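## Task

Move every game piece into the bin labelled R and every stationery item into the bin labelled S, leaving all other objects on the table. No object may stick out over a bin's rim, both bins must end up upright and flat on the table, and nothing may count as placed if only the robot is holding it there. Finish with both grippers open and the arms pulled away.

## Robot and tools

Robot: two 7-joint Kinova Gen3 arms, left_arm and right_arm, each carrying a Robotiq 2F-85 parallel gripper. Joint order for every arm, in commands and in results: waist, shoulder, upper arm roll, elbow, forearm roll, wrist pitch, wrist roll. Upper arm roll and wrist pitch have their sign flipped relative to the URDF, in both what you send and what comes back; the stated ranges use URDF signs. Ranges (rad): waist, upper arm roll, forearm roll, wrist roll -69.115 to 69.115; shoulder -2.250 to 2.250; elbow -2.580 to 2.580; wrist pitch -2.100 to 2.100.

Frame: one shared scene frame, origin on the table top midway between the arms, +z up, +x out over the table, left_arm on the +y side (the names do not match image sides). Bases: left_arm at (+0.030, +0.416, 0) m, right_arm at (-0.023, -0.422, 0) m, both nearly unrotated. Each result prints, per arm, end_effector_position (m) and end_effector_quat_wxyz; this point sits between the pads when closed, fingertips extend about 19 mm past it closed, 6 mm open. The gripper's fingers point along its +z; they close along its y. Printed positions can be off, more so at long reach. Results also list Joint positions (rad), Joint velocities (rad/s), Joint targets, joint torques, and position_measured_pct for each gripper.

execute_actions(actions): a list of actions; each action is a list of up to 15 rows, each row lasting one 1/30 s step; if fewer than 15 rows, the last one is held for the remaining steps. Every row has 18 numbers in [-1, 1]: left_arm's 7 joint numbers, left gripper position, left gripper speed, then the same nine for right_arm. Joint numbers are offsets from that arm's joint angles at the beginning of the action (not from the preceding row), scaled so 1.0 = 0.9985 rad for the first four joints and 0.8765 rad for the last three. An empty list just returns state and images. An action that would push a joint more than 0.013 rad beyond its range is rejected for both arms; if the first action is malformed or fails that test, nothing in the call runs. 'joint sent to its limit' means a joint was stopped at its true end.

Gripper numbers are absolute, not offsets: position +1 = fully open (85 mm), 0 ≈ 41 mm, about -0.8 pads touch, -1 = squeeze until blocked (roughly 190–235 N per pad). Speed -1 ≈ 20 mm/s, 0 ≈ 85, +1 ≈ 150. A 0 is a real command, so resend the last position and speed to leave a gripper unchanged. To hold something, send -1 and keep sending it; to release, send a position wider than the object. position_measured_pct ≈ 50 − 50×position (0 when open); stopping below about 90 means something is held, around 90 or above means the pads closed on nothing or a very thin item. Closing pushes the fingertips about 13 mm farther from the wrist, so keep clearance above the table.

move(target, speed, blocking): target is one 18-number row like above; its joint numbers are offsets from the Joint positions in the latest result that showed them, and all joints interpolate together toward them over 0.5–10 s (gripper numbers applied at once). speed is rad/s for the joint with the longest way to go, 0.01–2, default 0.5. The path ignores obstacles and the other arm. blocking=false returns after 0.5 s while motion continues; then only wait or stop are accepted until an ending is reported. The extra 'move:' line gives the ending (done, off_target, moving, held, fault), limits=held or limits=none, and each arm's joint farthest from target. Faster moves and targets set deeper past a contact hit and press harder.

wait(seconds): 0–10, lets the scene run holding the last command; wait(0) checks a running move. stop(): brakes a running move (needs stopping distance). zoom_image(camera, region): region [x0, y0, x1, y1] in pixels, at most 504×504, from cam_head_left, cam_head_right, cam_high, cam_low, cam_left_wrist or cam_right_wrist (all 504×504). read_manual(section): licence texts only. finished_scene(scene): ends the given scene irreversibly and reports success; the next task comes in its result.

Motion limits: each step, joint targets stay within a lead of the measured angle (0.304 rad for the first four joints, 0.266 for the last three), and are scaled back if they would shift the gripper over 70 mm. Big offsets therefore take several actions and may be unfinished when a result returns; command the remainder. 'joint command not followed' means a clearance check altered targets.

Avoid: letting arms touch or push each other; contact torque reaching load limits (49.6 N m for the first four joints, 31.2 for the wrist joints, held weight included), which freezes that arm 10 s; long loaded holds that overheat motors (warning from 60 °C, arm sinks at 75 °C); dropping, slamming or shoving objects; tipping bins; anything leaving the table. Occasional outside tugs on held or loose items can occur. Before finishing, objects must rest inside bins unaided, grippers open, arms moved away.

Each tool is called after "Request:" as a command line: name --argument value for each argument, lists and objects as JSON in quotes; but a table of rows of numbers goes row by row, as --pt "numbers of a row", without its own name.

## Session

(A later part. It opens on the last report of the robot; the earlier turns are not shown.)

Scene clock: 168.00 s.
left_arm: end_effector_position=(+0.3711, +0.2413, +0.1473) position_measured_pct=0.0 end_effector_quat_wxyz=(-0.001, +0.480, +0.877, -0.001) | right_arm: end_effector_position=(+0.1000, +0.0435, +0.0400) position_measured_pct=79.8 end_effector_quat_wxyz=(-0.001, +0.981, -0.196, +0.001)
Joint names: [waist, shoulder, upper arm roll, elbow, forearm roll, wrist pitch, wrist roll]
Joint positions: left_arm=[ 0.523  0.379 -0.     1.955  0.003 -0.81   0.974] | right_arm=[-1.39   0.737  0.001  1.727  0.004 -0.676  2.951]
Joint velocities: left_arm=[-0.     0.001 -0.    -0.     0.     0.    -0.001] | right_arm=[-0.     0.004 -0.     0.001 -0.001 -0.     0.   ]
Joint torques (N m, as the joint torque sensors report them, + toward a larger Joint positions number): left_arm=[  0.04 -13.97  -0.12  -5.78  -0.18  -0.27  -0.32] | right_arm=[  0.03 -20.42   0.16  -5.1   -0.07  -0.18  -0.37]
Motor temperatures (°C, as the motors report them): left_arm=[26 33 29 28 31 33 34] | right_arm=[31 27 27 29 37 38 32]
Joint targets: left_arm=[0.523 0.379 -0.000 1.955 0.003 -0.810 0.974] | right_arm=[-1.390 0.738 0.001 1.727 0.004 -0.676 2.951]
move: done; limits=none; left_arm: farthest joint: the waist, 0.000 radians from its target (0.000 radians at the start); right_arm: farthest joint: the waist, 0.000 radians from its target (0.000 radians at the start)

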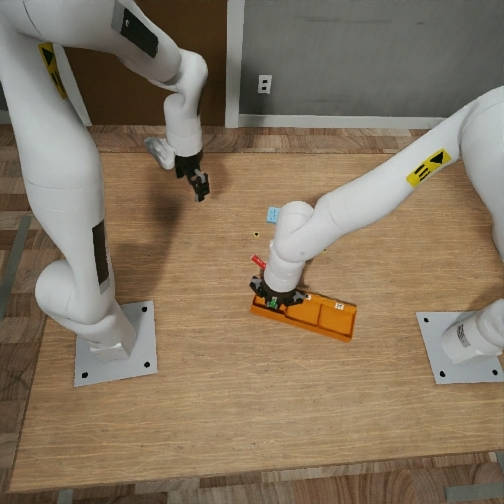

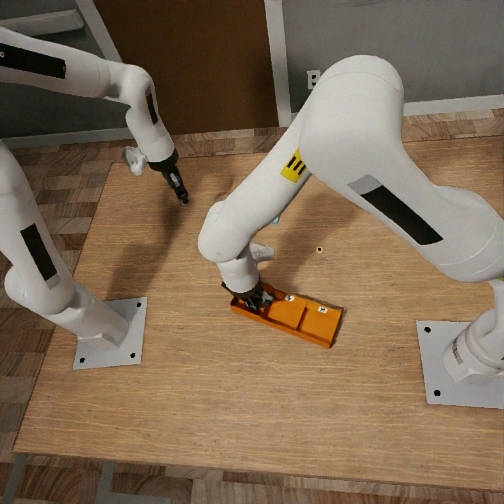

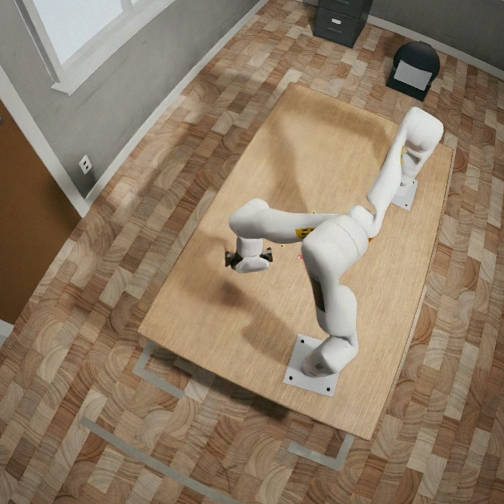

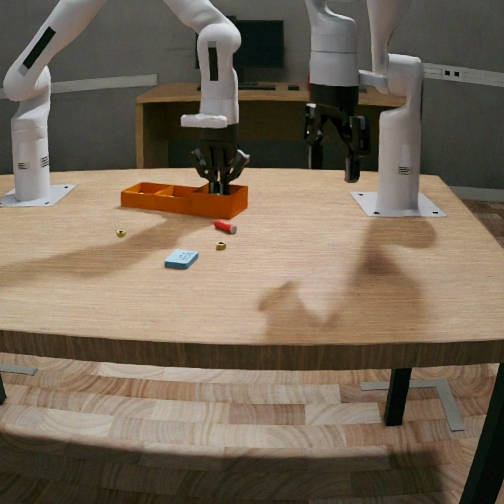

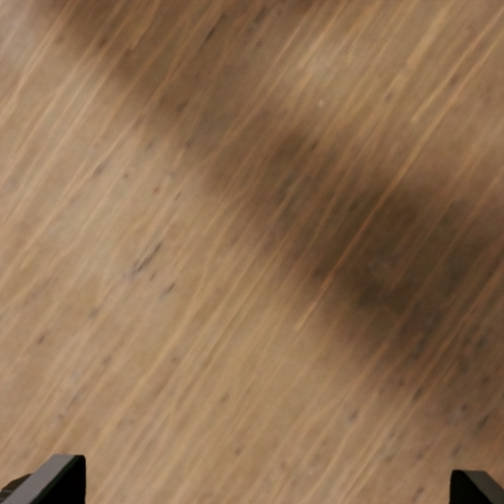

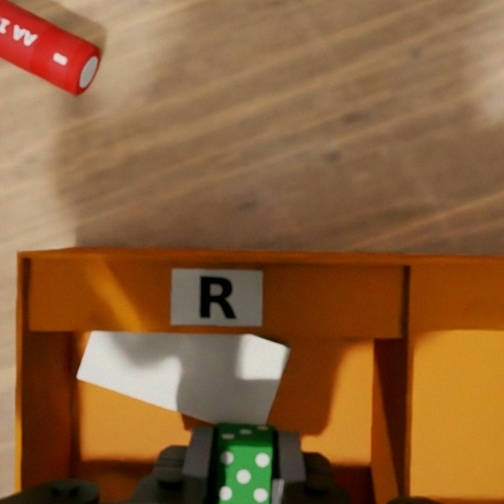

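Request:
move --target '[0,0,0,0,0,0,0,1,0, 0,0.016,0,0.005,0,0.024,0,-1,0]' --speed 0.2

Request:
move --target '[0,0,0,0,0,0,0,1,0, 0,0,0,0,0,0,0,-0.42,-0.5]'

Request:
move --target '[0,0,0,0,0,0,0,1,0, 0,-0.2,0,-0.08,0,-0.32,0,-0.42,0]' --speed 0.6

Request:
move --target '[0,0,0,0,0,0,0,1,0, 1,-0.2,0,0.2,0,0,0,1,0]' --speed 1.2

Scene clock: 174.23 s.
left_arm: end_effector_position=(+0.3711, +0.2413, +0.1473) position_measured_pct=0.0 end_effector_quat_wxyz=(-0.001, +0.480, +0.877, -0.001) | right_arm: end_effector_position=(+0.0999, +0.0434, +0.0315) position_measured_pct=79.8 end_effector_quat_wxyz=(-0.001, +0.981, -0.196, +0.001)
Joint names: [waist, shoulder, upper arm roll, elbow, forearm roll, wrist pitch, wrist roll]
Joint positions: left_arm=[ 0.523  0.379 -0.     1.955  0.003 -0.81   0.974] | right_arm=[-1.39   0.753  0.001  1.732  0.004 -0.655  2.951]
Joint velocities: left_arm=[-0.    -0.002  0.001  0.    -0.001  0.001  0.001] | right_arm=[ 0.001  0.003  0.    -0.001 -0.001 -0.    -0.   ]
Joint torques (N m, as the joint torque sensors report them, + toward a larger Joint positions number): left_arm=[  0.24 -14.04  -0.09  -5.79  -0.07  -0.14  -0.21] | right_arm=[ -0.09 -20.5   -0.04  -5.12   0.02  -0.29  -0.33]
Motor temperatures (°C, as the motors report them): left_arm=[26 33 29 28 31 33 34] | right_arm=[31 28 27 29 37 38 32]
Joint targets: left_arm=[0.523 0.379 -0.000 1.955 0.003 -0.810 0.974] | right_arm=[-1.390 0.753 0.001 1.732 0.004 -0.654 2.951]
move: done; limits=none; left_arm: farthest joint: the waist, 0.000 radians from its target (0.000 radians at the start); right_arm: farthest joint: the waist, 0.000 radians from its target (0.000 radians at the start)

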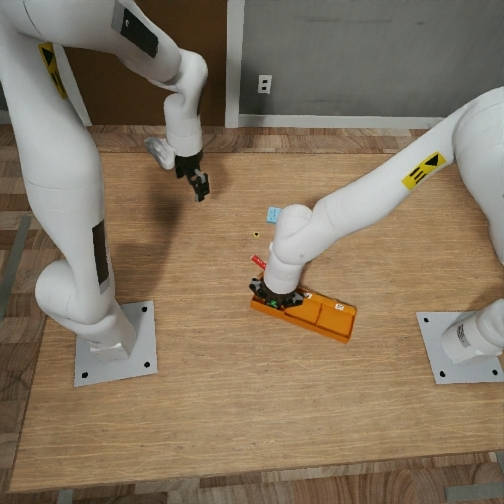

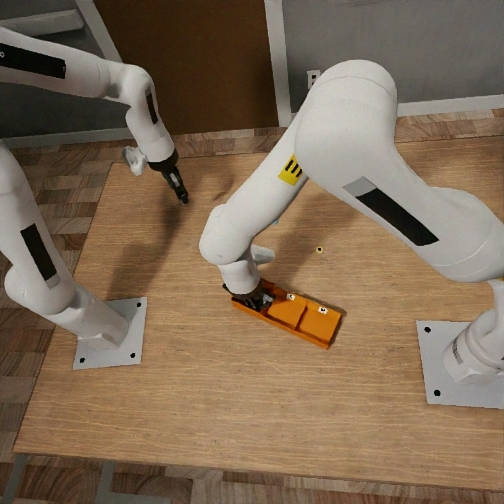

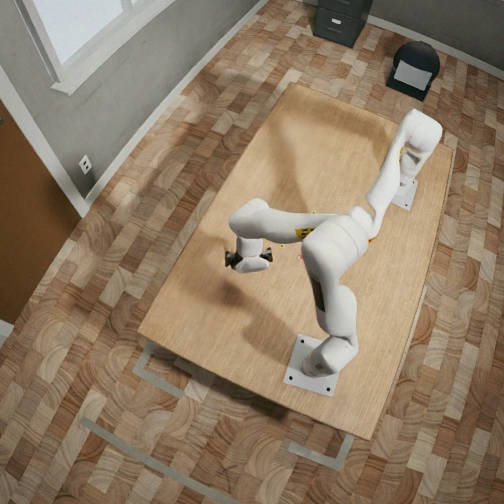

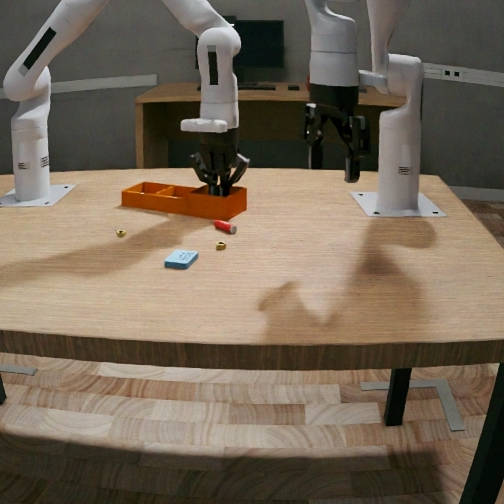

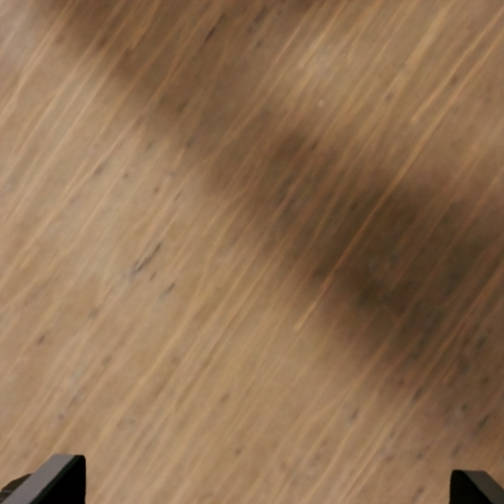

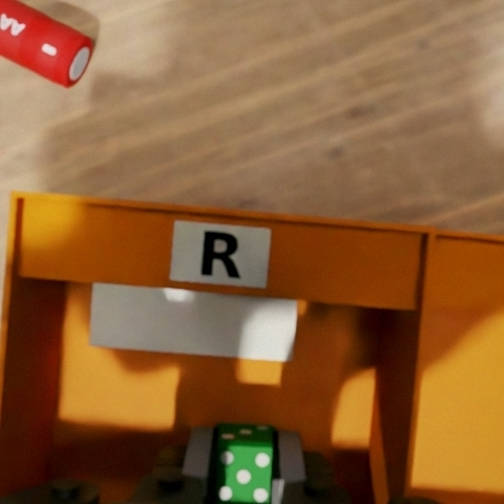

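Scene clock: 174.73 s.
left_arm: end_effector_position=(+0.3711, +0.2413, +0.1473) position_measured_pct=0.0 end_effector_quat_wxyz=(-0.001, +0.480, +0.877, -0.001) | right_arm: end_effector_position=(+0.0999, +0.0434, +0.0315) position_measured_pct=71.0 end_effector_quat_wxyz=(-0.001, +0.981, -0.196, +0.001)
Joint names: [waist, shoulder, upper arm roll, elbow, forearm roll, wrist pitch, wrist roll]
Joint positions: left_arm=[ 0.523  0.379 -0.     1.955  0.003 -0.81   0.974] | right_arm=[-1.39   0.753  0.001  1.732  0.004 -0.655  2.951]
Joint velocities: left_arm=[ 0.     0.     0.001 -0.     0.     0.     0.   ] | right_arm=[ 0.    -0.     0.    -0.     0.001 -0.     0.   ]
Joint torques (N m, as the joint torque sensors report them, + toward a larger Joint positions number): left_arm=[  0.07 -14.02  -0.13  -5.87  -0.23  -0.21  -0.3 ] | right_arm=[  0.26 -20.37   0.17  -4.89   0.08  -0.24  -0.37]
Motor temperatures (°C, as the motors report them): left_arm=[26 33 29 28 31 33 34] | right_arm=[31 28 27 29 37 38 32]
Joint targets: left_arm=[0.523 0.379 -0.000 1.955 0.003 -0.810 0.974] | right_arm=[-1.390 0.753 0.001 1.732 0.004 -0.655 2.951]
move: done; limits=none; left_arm: farthest joint: the waist, 0.000 radians from its target (0.000 radians at the start); right_arm: farthest joint: the waist, 0.000 radians from its target (0.000 radians at the start)

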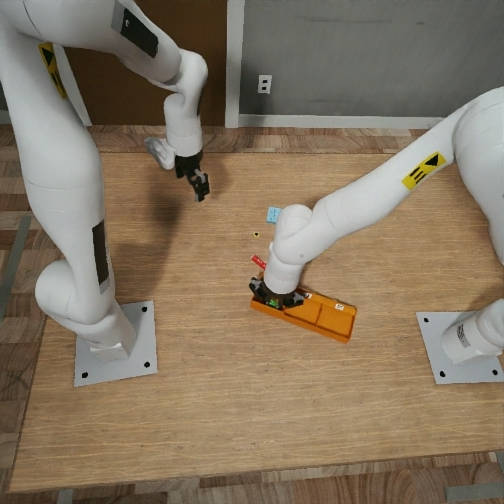

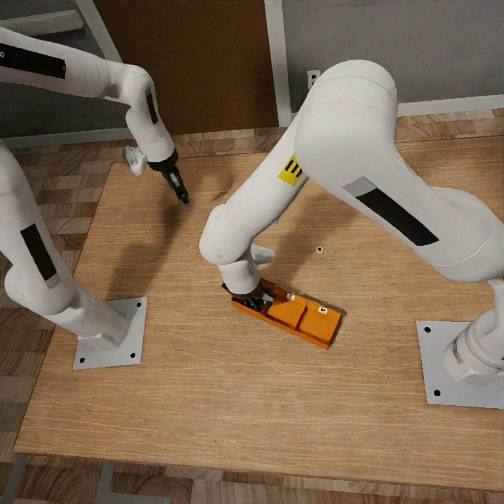

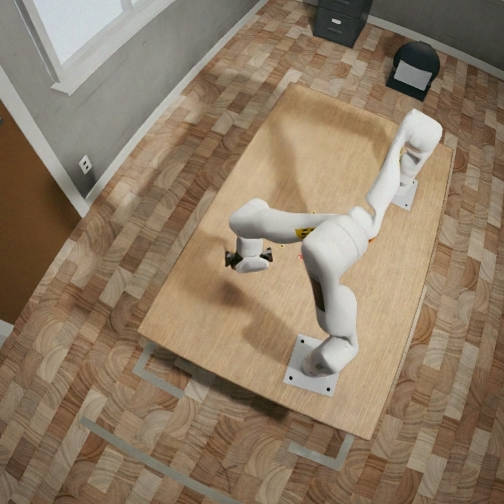

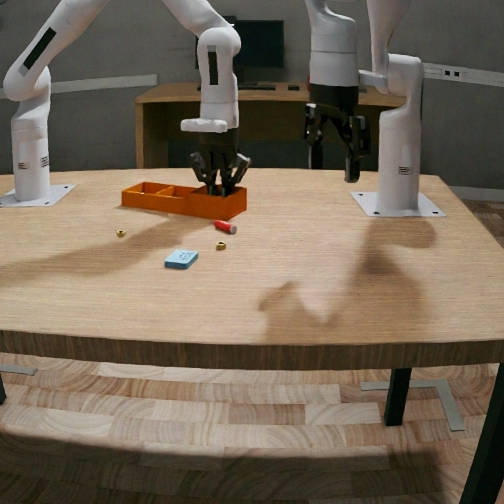

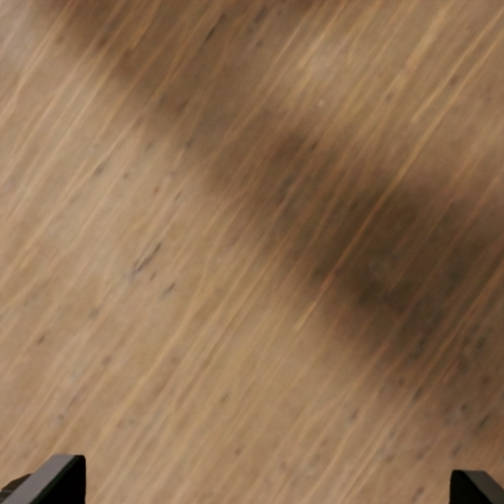

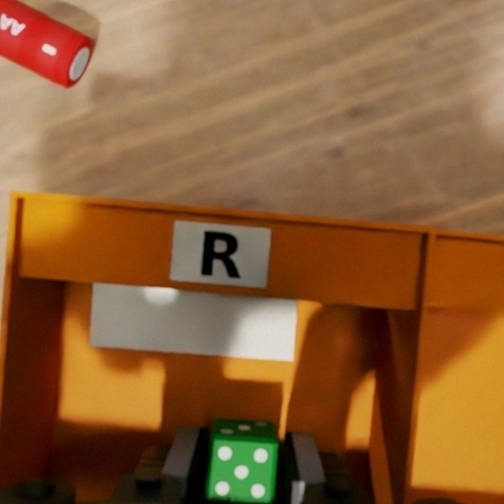

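Scene clock: 175.77 s.
left_arm: end_effector_position=(+0.3711, +0.2413, +0.1473) position_measured_pct=0.0 end_effector_quat_wxyz=(-0.001, +0.480, +0.877, -0.001) | right_arm: end_effector_position=(+0.0991, +0.0378, +0.1450) position_measured_pct=71.0 end_effector_quat_wxyz=(-0.001, +0.981, -0.196, +0.001)
Joint names: [waist, shoulder, upper arm roll, elbow, forearm roll, wrist pitch, wrist roll]
Joint positions: left_arm=[ 0.523  0.379 -0.     1.955  0.003 -0.81   0.974] | right_arm=[-1.39   0.554  0.001  1.652  0.004 -0.935  2.951]
Joint velocities: left_arm=[ 0.    -0.001 -0.001  0.001 -0.     0.     0.   ] | right_arm=[ 0.001 -0.003 -0.     0.001  0.001  0.    -0.   ]
Joint torques (N m, as the joint torque sensors report them, + toward a larger Joint positions number): left_arm=[  0.16 -14.07  -0.17  -5.86  -0.13  -0.2   -0.18] | right_arm=[ -0.03 -18.67   0.09  -6.57   0.06  -0.19  -0.39]
Motor temperatures (°C, as the motors report them): left_arm=[26 33 29 28 31 33 34] | right_arm=[31 28 27 29 37 38 32]
Joint targets: left_arm=[0.523 0.379 -0.000 1.955 0.003 -0.810 0.974] | right_arm=[-1.390 0.553 0.001 1.652 0.004 -0.935 2.951]
move: done; limits=none; left_arm: farthest joint: the waist, 0.000 radians from its target (0.000 radians at the start); right_arm: farthest joint: the waist, 0.000 radians from its target (0.000 radians at the start)

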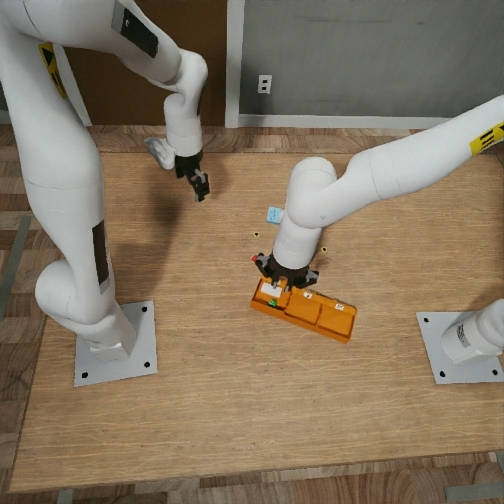

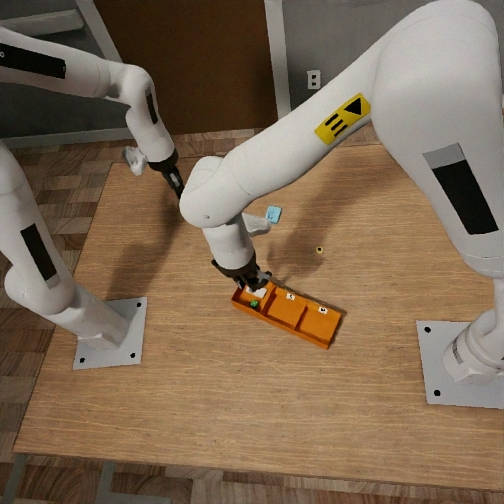

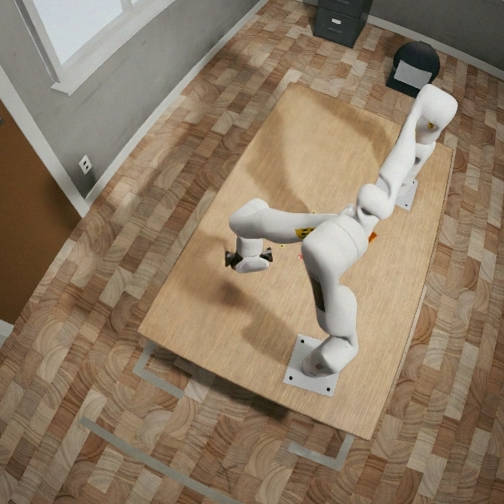

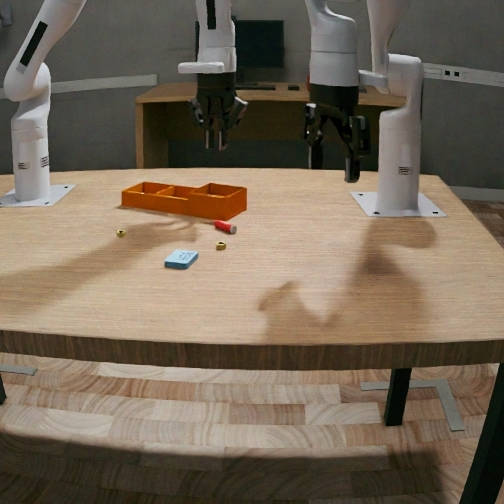

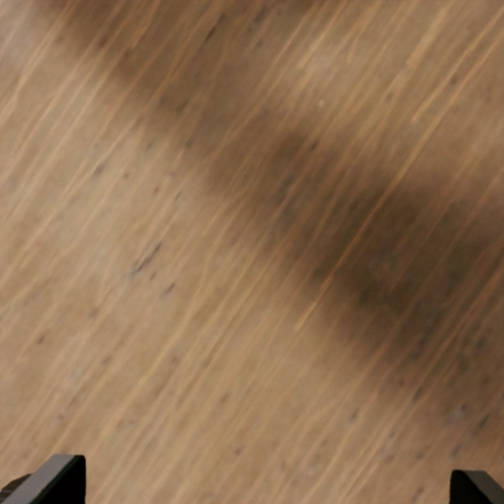

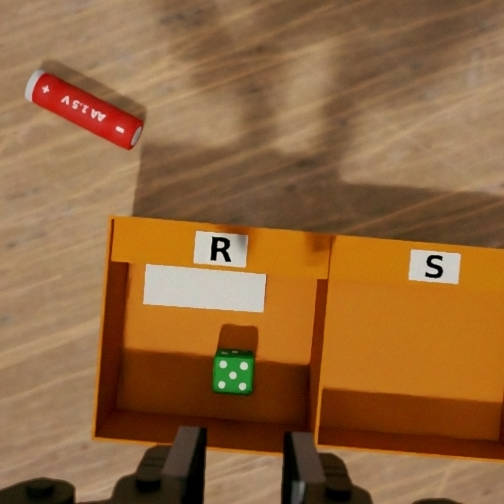

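Scene clock: 177.63 s.
left_arm: end_effector_position=(+0.3711, +0.2413, +0.1473) position_measured_pct=0.0 end_effector_quat_wxyz=(-0.001, +0.480, +0.877, -0.001) | right_arm: end_effector_position=(+0.3587, -0.3027, +0.1818) position_measured_pct=0.0 end_effector_quat_wxyz=(+0.000, +0.767, -0.642, +0.001)
Joint names: [waist, shoulder, upper arm roll, elbow, forearm roll, wrist pitch, wrist roll]
Joint positions: left_arm=[ 0.523  0.379 -0.     1.955  0.003 -0.81   0.974] | right_arm=[-0.391  0.354  0.001  1.851  0.004 -0.935  2.951]
Joint velocities: left_arm=[ 0.001  0.    -0.     0.     0.    -0.001  0.   ] | right_arm=[ 0.002  0.     0.     0.     0.002  0.    -0.   ]
Joint torques (N m, as the joint torque sensors report them, + toward a larger Joint positions number): left_arm=[  0.07 -14.06  -0.19  -5.73  -0.16  -0.24  -0.23] | right_arm=[ -0.25 -15.09   0.29  -6.54  -0.01  -0.15  -0.36]
Motor temperatures (°C, as the motors report them): left_arm=[26 33 29 28 31 33 34] | right_arm=[31 28 27 29 37 38 32]
Joint targets: left_arm=[0.523 0.379 -0.000 1.955 0.003 -0.810 0.974] | right_arm=[-0.391 0.354 0.001 1.851 0.004 -0.935 2.951]
move: done; limits=none; left_arm: farthest joint: the waist, 0.000 radians from its target (0.000 radians at the start); right_arm: farthest joint: the waist, 0.000 radians from its target (0.998 radians at the start)

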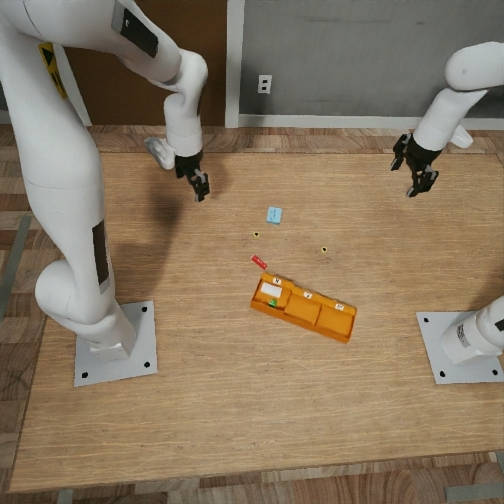

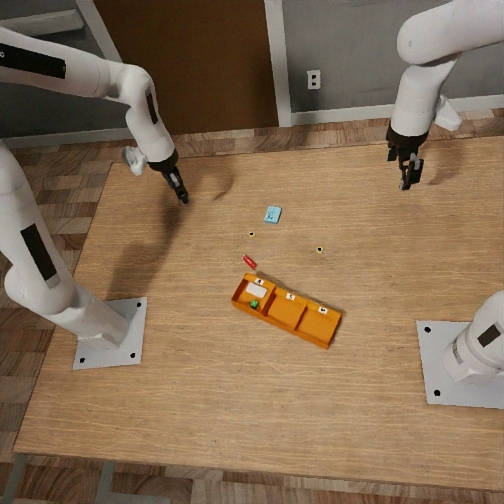

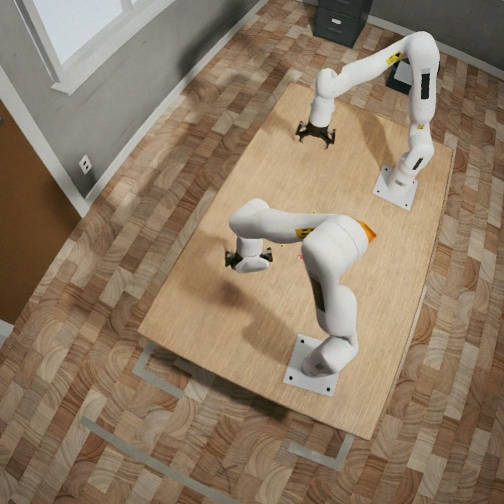

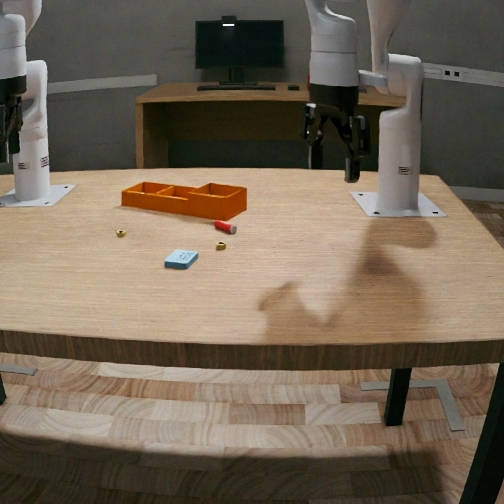

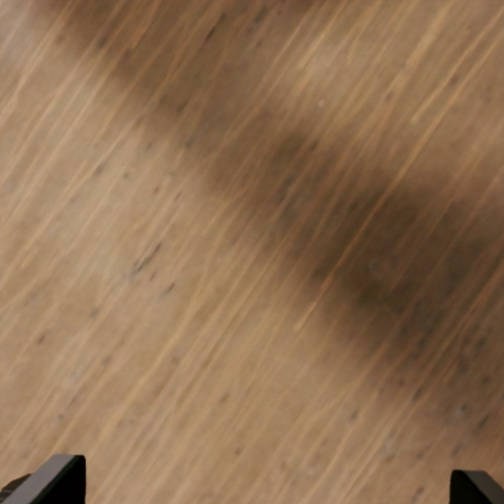

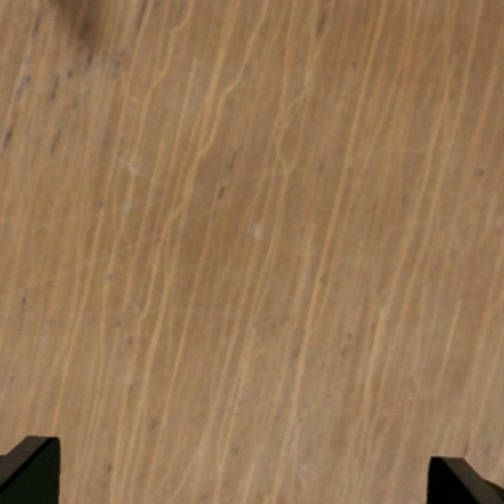

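Request:
move --target '[0,0,0,0,0,0,0.33,1,0, 0.7,0,0,0,0,0,0,1,0]' --speed 1.2

Request:
move --target '[0.421,0.288,0,-0.425,0,-0.154,1,0.5,0, 0,0,0,0,0,0,0,1,0]' --speed 1.0

Scene clock: 188.77 s.
left_arm: end_effector_position=(+0.3711, +0.2413, +0.1473) position_measured_pct=0.0 end_effector_quat_wxyz=(-0.001, +0.349, +0.937, -0.001) | right_arm: end_effector_position=(+0.3457, -0.5764, +0.1818) position_measured_pct=0.0 end_effector_quat_wxyz=(-0.001, -0.501, +0.865, -0.001)
Joint names: [waist, shoulder, upper arm roll, elbow, forearm roll, wrist pitch, wrist roll]
Joint positions: left_arm=[ 0.523  0.379 -0.     1.955  0.003 -0.81   1.264] | right_arm=[ 0.307  0.354  0.001  1.851  0.004 -0.935  2.951]
Joint velocities: left_arm=[-0.    -0.001 -0.    -0.     0.001 -0.    -0.   ] | right_arm=[ 0.004 -0.001  0.     0.    -0.002 -0.002  0.   ]
Joint torques (N m, as the joint torque sensors report them, + toward a larger Joint positions number): left_arm=[  0.15 -14.11  -0.14  -5.84  -0.24  -0.3   -0.2 ] | right_arm=[  0.14 -15.07   0.2   -6.82   0.02  -0.18  -0.39]
Motor temperatures (°C, as the motors report them): left_arm=[26 33 29 28 31 33 34] | right_arm=[31 28 27 29 37 38 32]
Joint targets: left_arm=[0.523 0.379 -0.000 1.955 0.003 -0.810 1.264] | right_arm=[0.308 0.354 0.001 1.851 0.004 -0.935 2.951]
move: done; limits=none; left_arm: farthest joint: the waist, 0.000 radians from its target (0.000 radians at the start); right_arm: farthest joint: the waist, 0.001 radians from its target (0.699 radians at the start)

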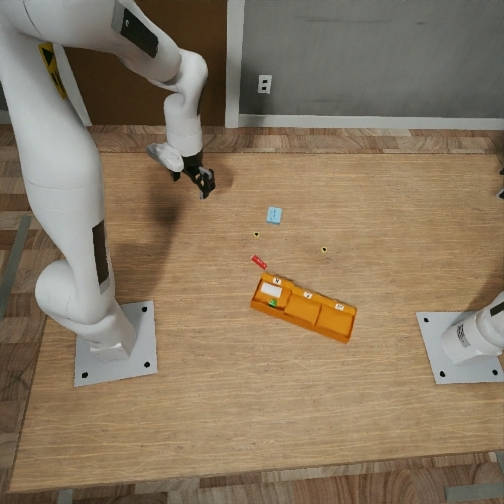

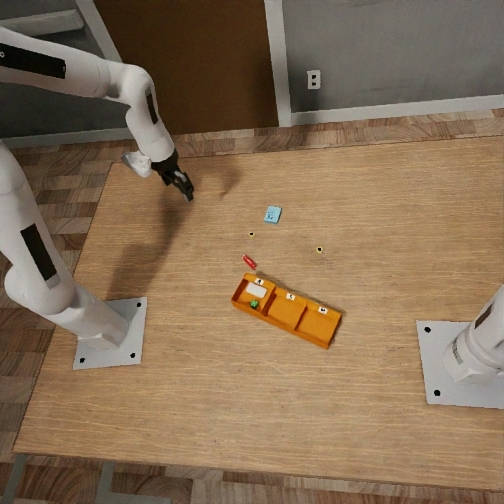

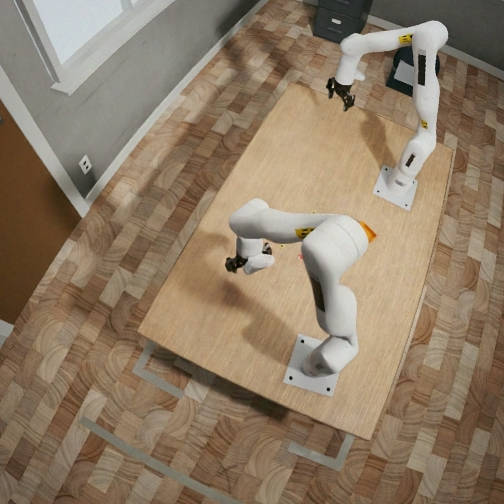

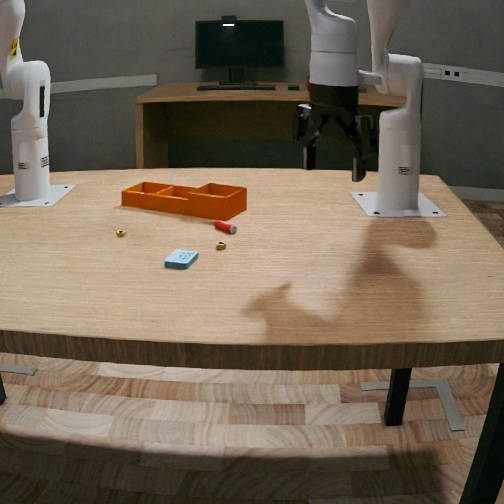

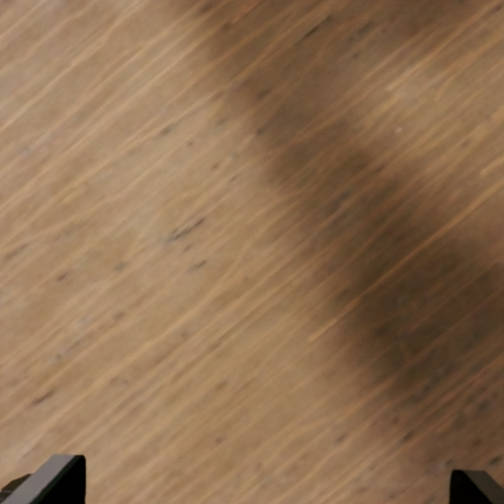

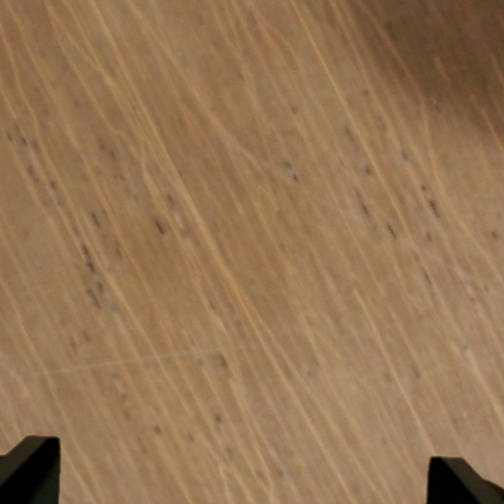

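Scene clock: 190.30 s.
left_arm: end_effector_position=(+0.3600, +0.0198, +0.1203) position_measured_pct=25.0 end_effector_quat_wxyz=(-0.001, +0.128, +0.992, -0.001) | right_arm: end_effector_position=(+0.3457, -0.5764, +0.1818) position_measured_pct=0.0 end_effector_quat_wxyz=(-0.001, -0.501, +0.865, -0.001)
Joint names: [waist, shoulder, upper arm roll, elbow, forearm roll, wrist pitch, wrist roll]
Joint positions: left_arm=[ 0.943  0.666 -0.     1.531  0.003 -0.945  2.14 ] | right_arm=[ 0.307  0.354  0.001  1.851  0.004 -0.935  2.951]
Joint velocities: left_arm=[ 0.003  0.003  0.    -0.     0.    -0.     0.   ] | right_arm=[-0.002  0.001  0.     0.     0.    -0.     0.   ]
Joint torques (N m, as the joint torque sensors report them, + toward a larger Joint positions number): left_arm=[  0.33 -20.29  -0.45  -6.7   -0.13  -0.29  -0.21] | right_arm=[  0.13 -15.07   0.31  -6.63   0.02  -0.18  -0.41]
Motor temperatures (°C, as the motors report them): left_arm=[26 33 29 28 31 33 34] | right_arm=[31 28 27 29 37 38 32]
Joint targets: left_arm=[0.943 0.666 -0.000 1.531 0.003 -0.945 2.140] | right_arm=[0.307 0.354 0.001 1.851 0.004 -0.935 2.951]
move: done; limits=none; left_arm: farthest joint: the waist, 0.001 radians from its target (0.421 radians at the start); right_arm: farthest joint: the waist, 0.000 radians from its target (0.000 radians at the start)

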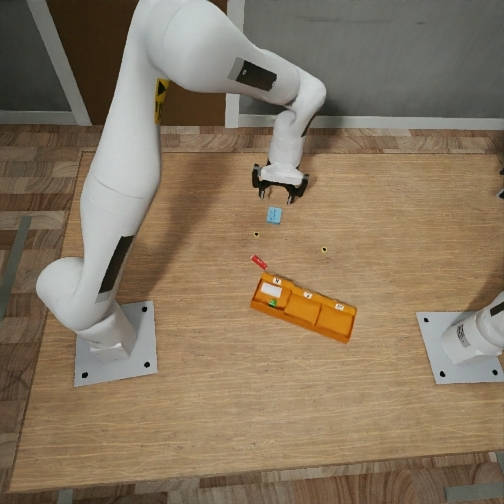

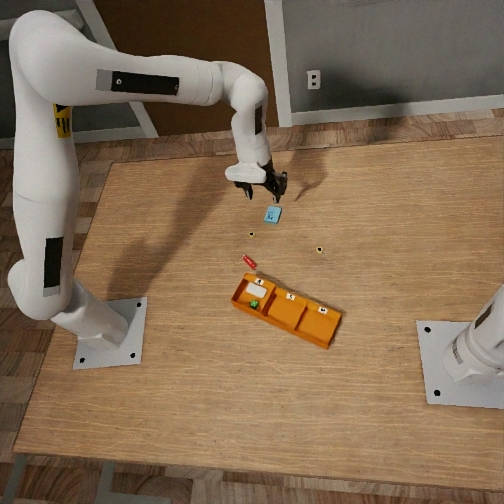

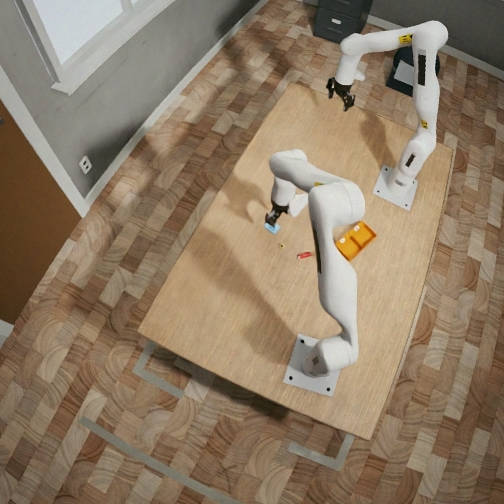

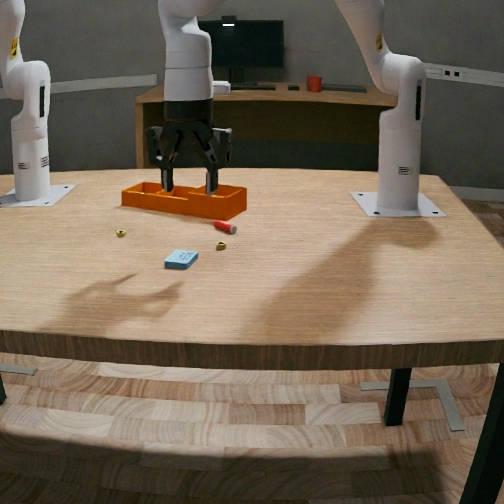

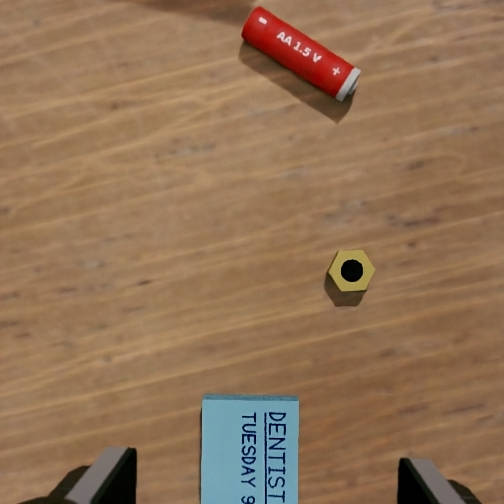

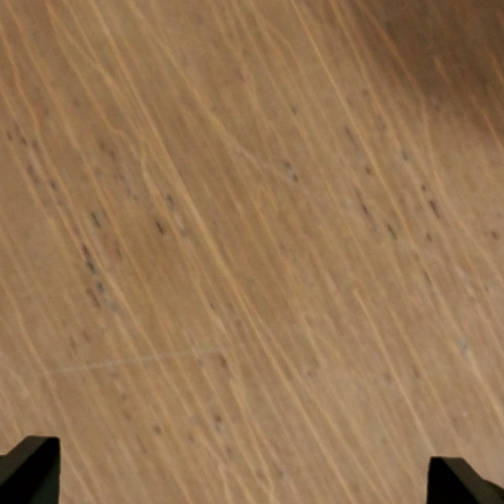

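Request:
move --target '[-0.007,0.132,0,-0.039,0,0.106,-0.01,0.5,0, 0,0,0,0,0,0,0,1,0]' --speed 0.4

Scene clock: 198.43 s.
left_arm: end_effector_position=(+0.3785, +0.0052, +0.0606) position_measured_pct=25.0 end_effector_quat_wxyz=(-0.000, +0.128, +0.992, -0.001) | right_arm: end_effector_position=(+0.3457, -0.5764, +0.1818) position_measured_pct=0.0 end_effector_quat_wxyz=(-0.001, -0.501, +0.865, -0.001)
Joint names: [waist, shoulder, upper arm roll, elbow, forearm roll, wrist pitch, wrist roll]
Joint positions: left_arm=[ 0.936  0.797 -0.     1.492  0.003 -0.852  2.131] | right_arm=[ 0.307  0.354  0.001  1.851  0.004 -0.935  2.951]
Joint velocities: left_arm=[-0.     0.002 -0.    -0.001 -0.001  0.001  0.004] | right_arm=[ 0.001 -0.002  0.     0.     0.001 -0.001 -0.   ]
Joint torques (N m, as the joint torque sensors report them, + toward a larger Joint positions number): left_arm=[  0.11 -21.31  -0.45  -6.04  -0.18  -0.21  -0.18] | right_arm=[  0.22 -15.12   0.18  -6.67   0.01  -0.2   -0.4 ]
Motor temperatures (°C, as the motors report them): left_arm=[26 33 29 28 31 33 34] | right_arm=[31 28 27 29 37 38 32]
Joint targets: left_arm=[0.936 0.798 -0.000 1.492 0.003 -0.852 2.131] | right_arm=[0.307 0.354 0.001 1.851 0.004 -0.935 2.951]
move: done; limits=none; left_arm: farthest joint: the waist, 0.000 radians from its target (0.007 radians at the start); right_arm: farthest joint: the waist, 0.000 radians from its target (0.000 radians at the start)

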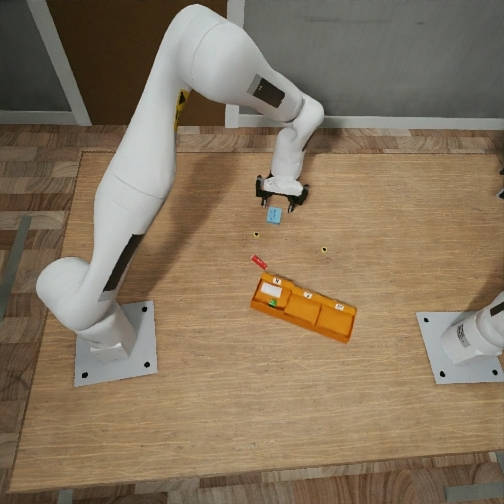

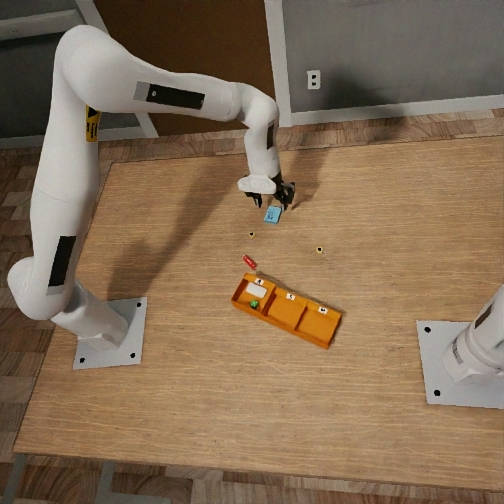

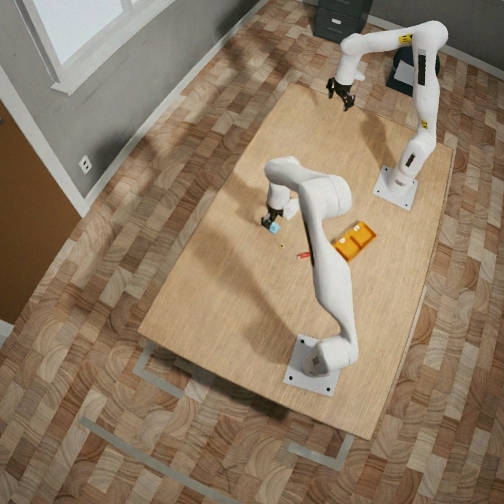

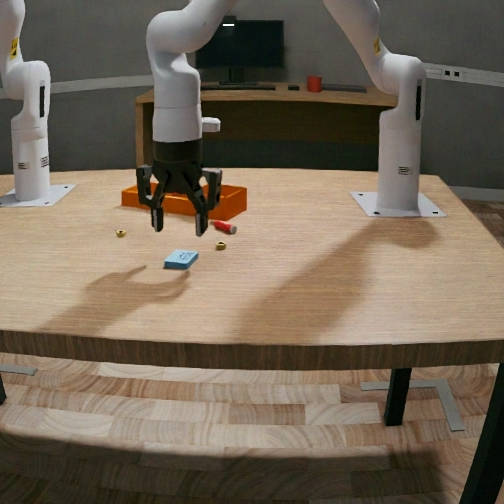

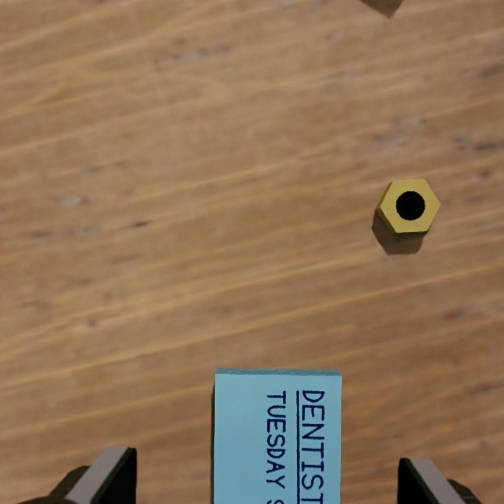

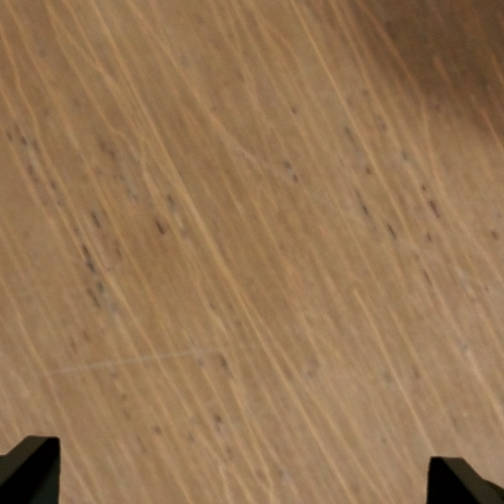

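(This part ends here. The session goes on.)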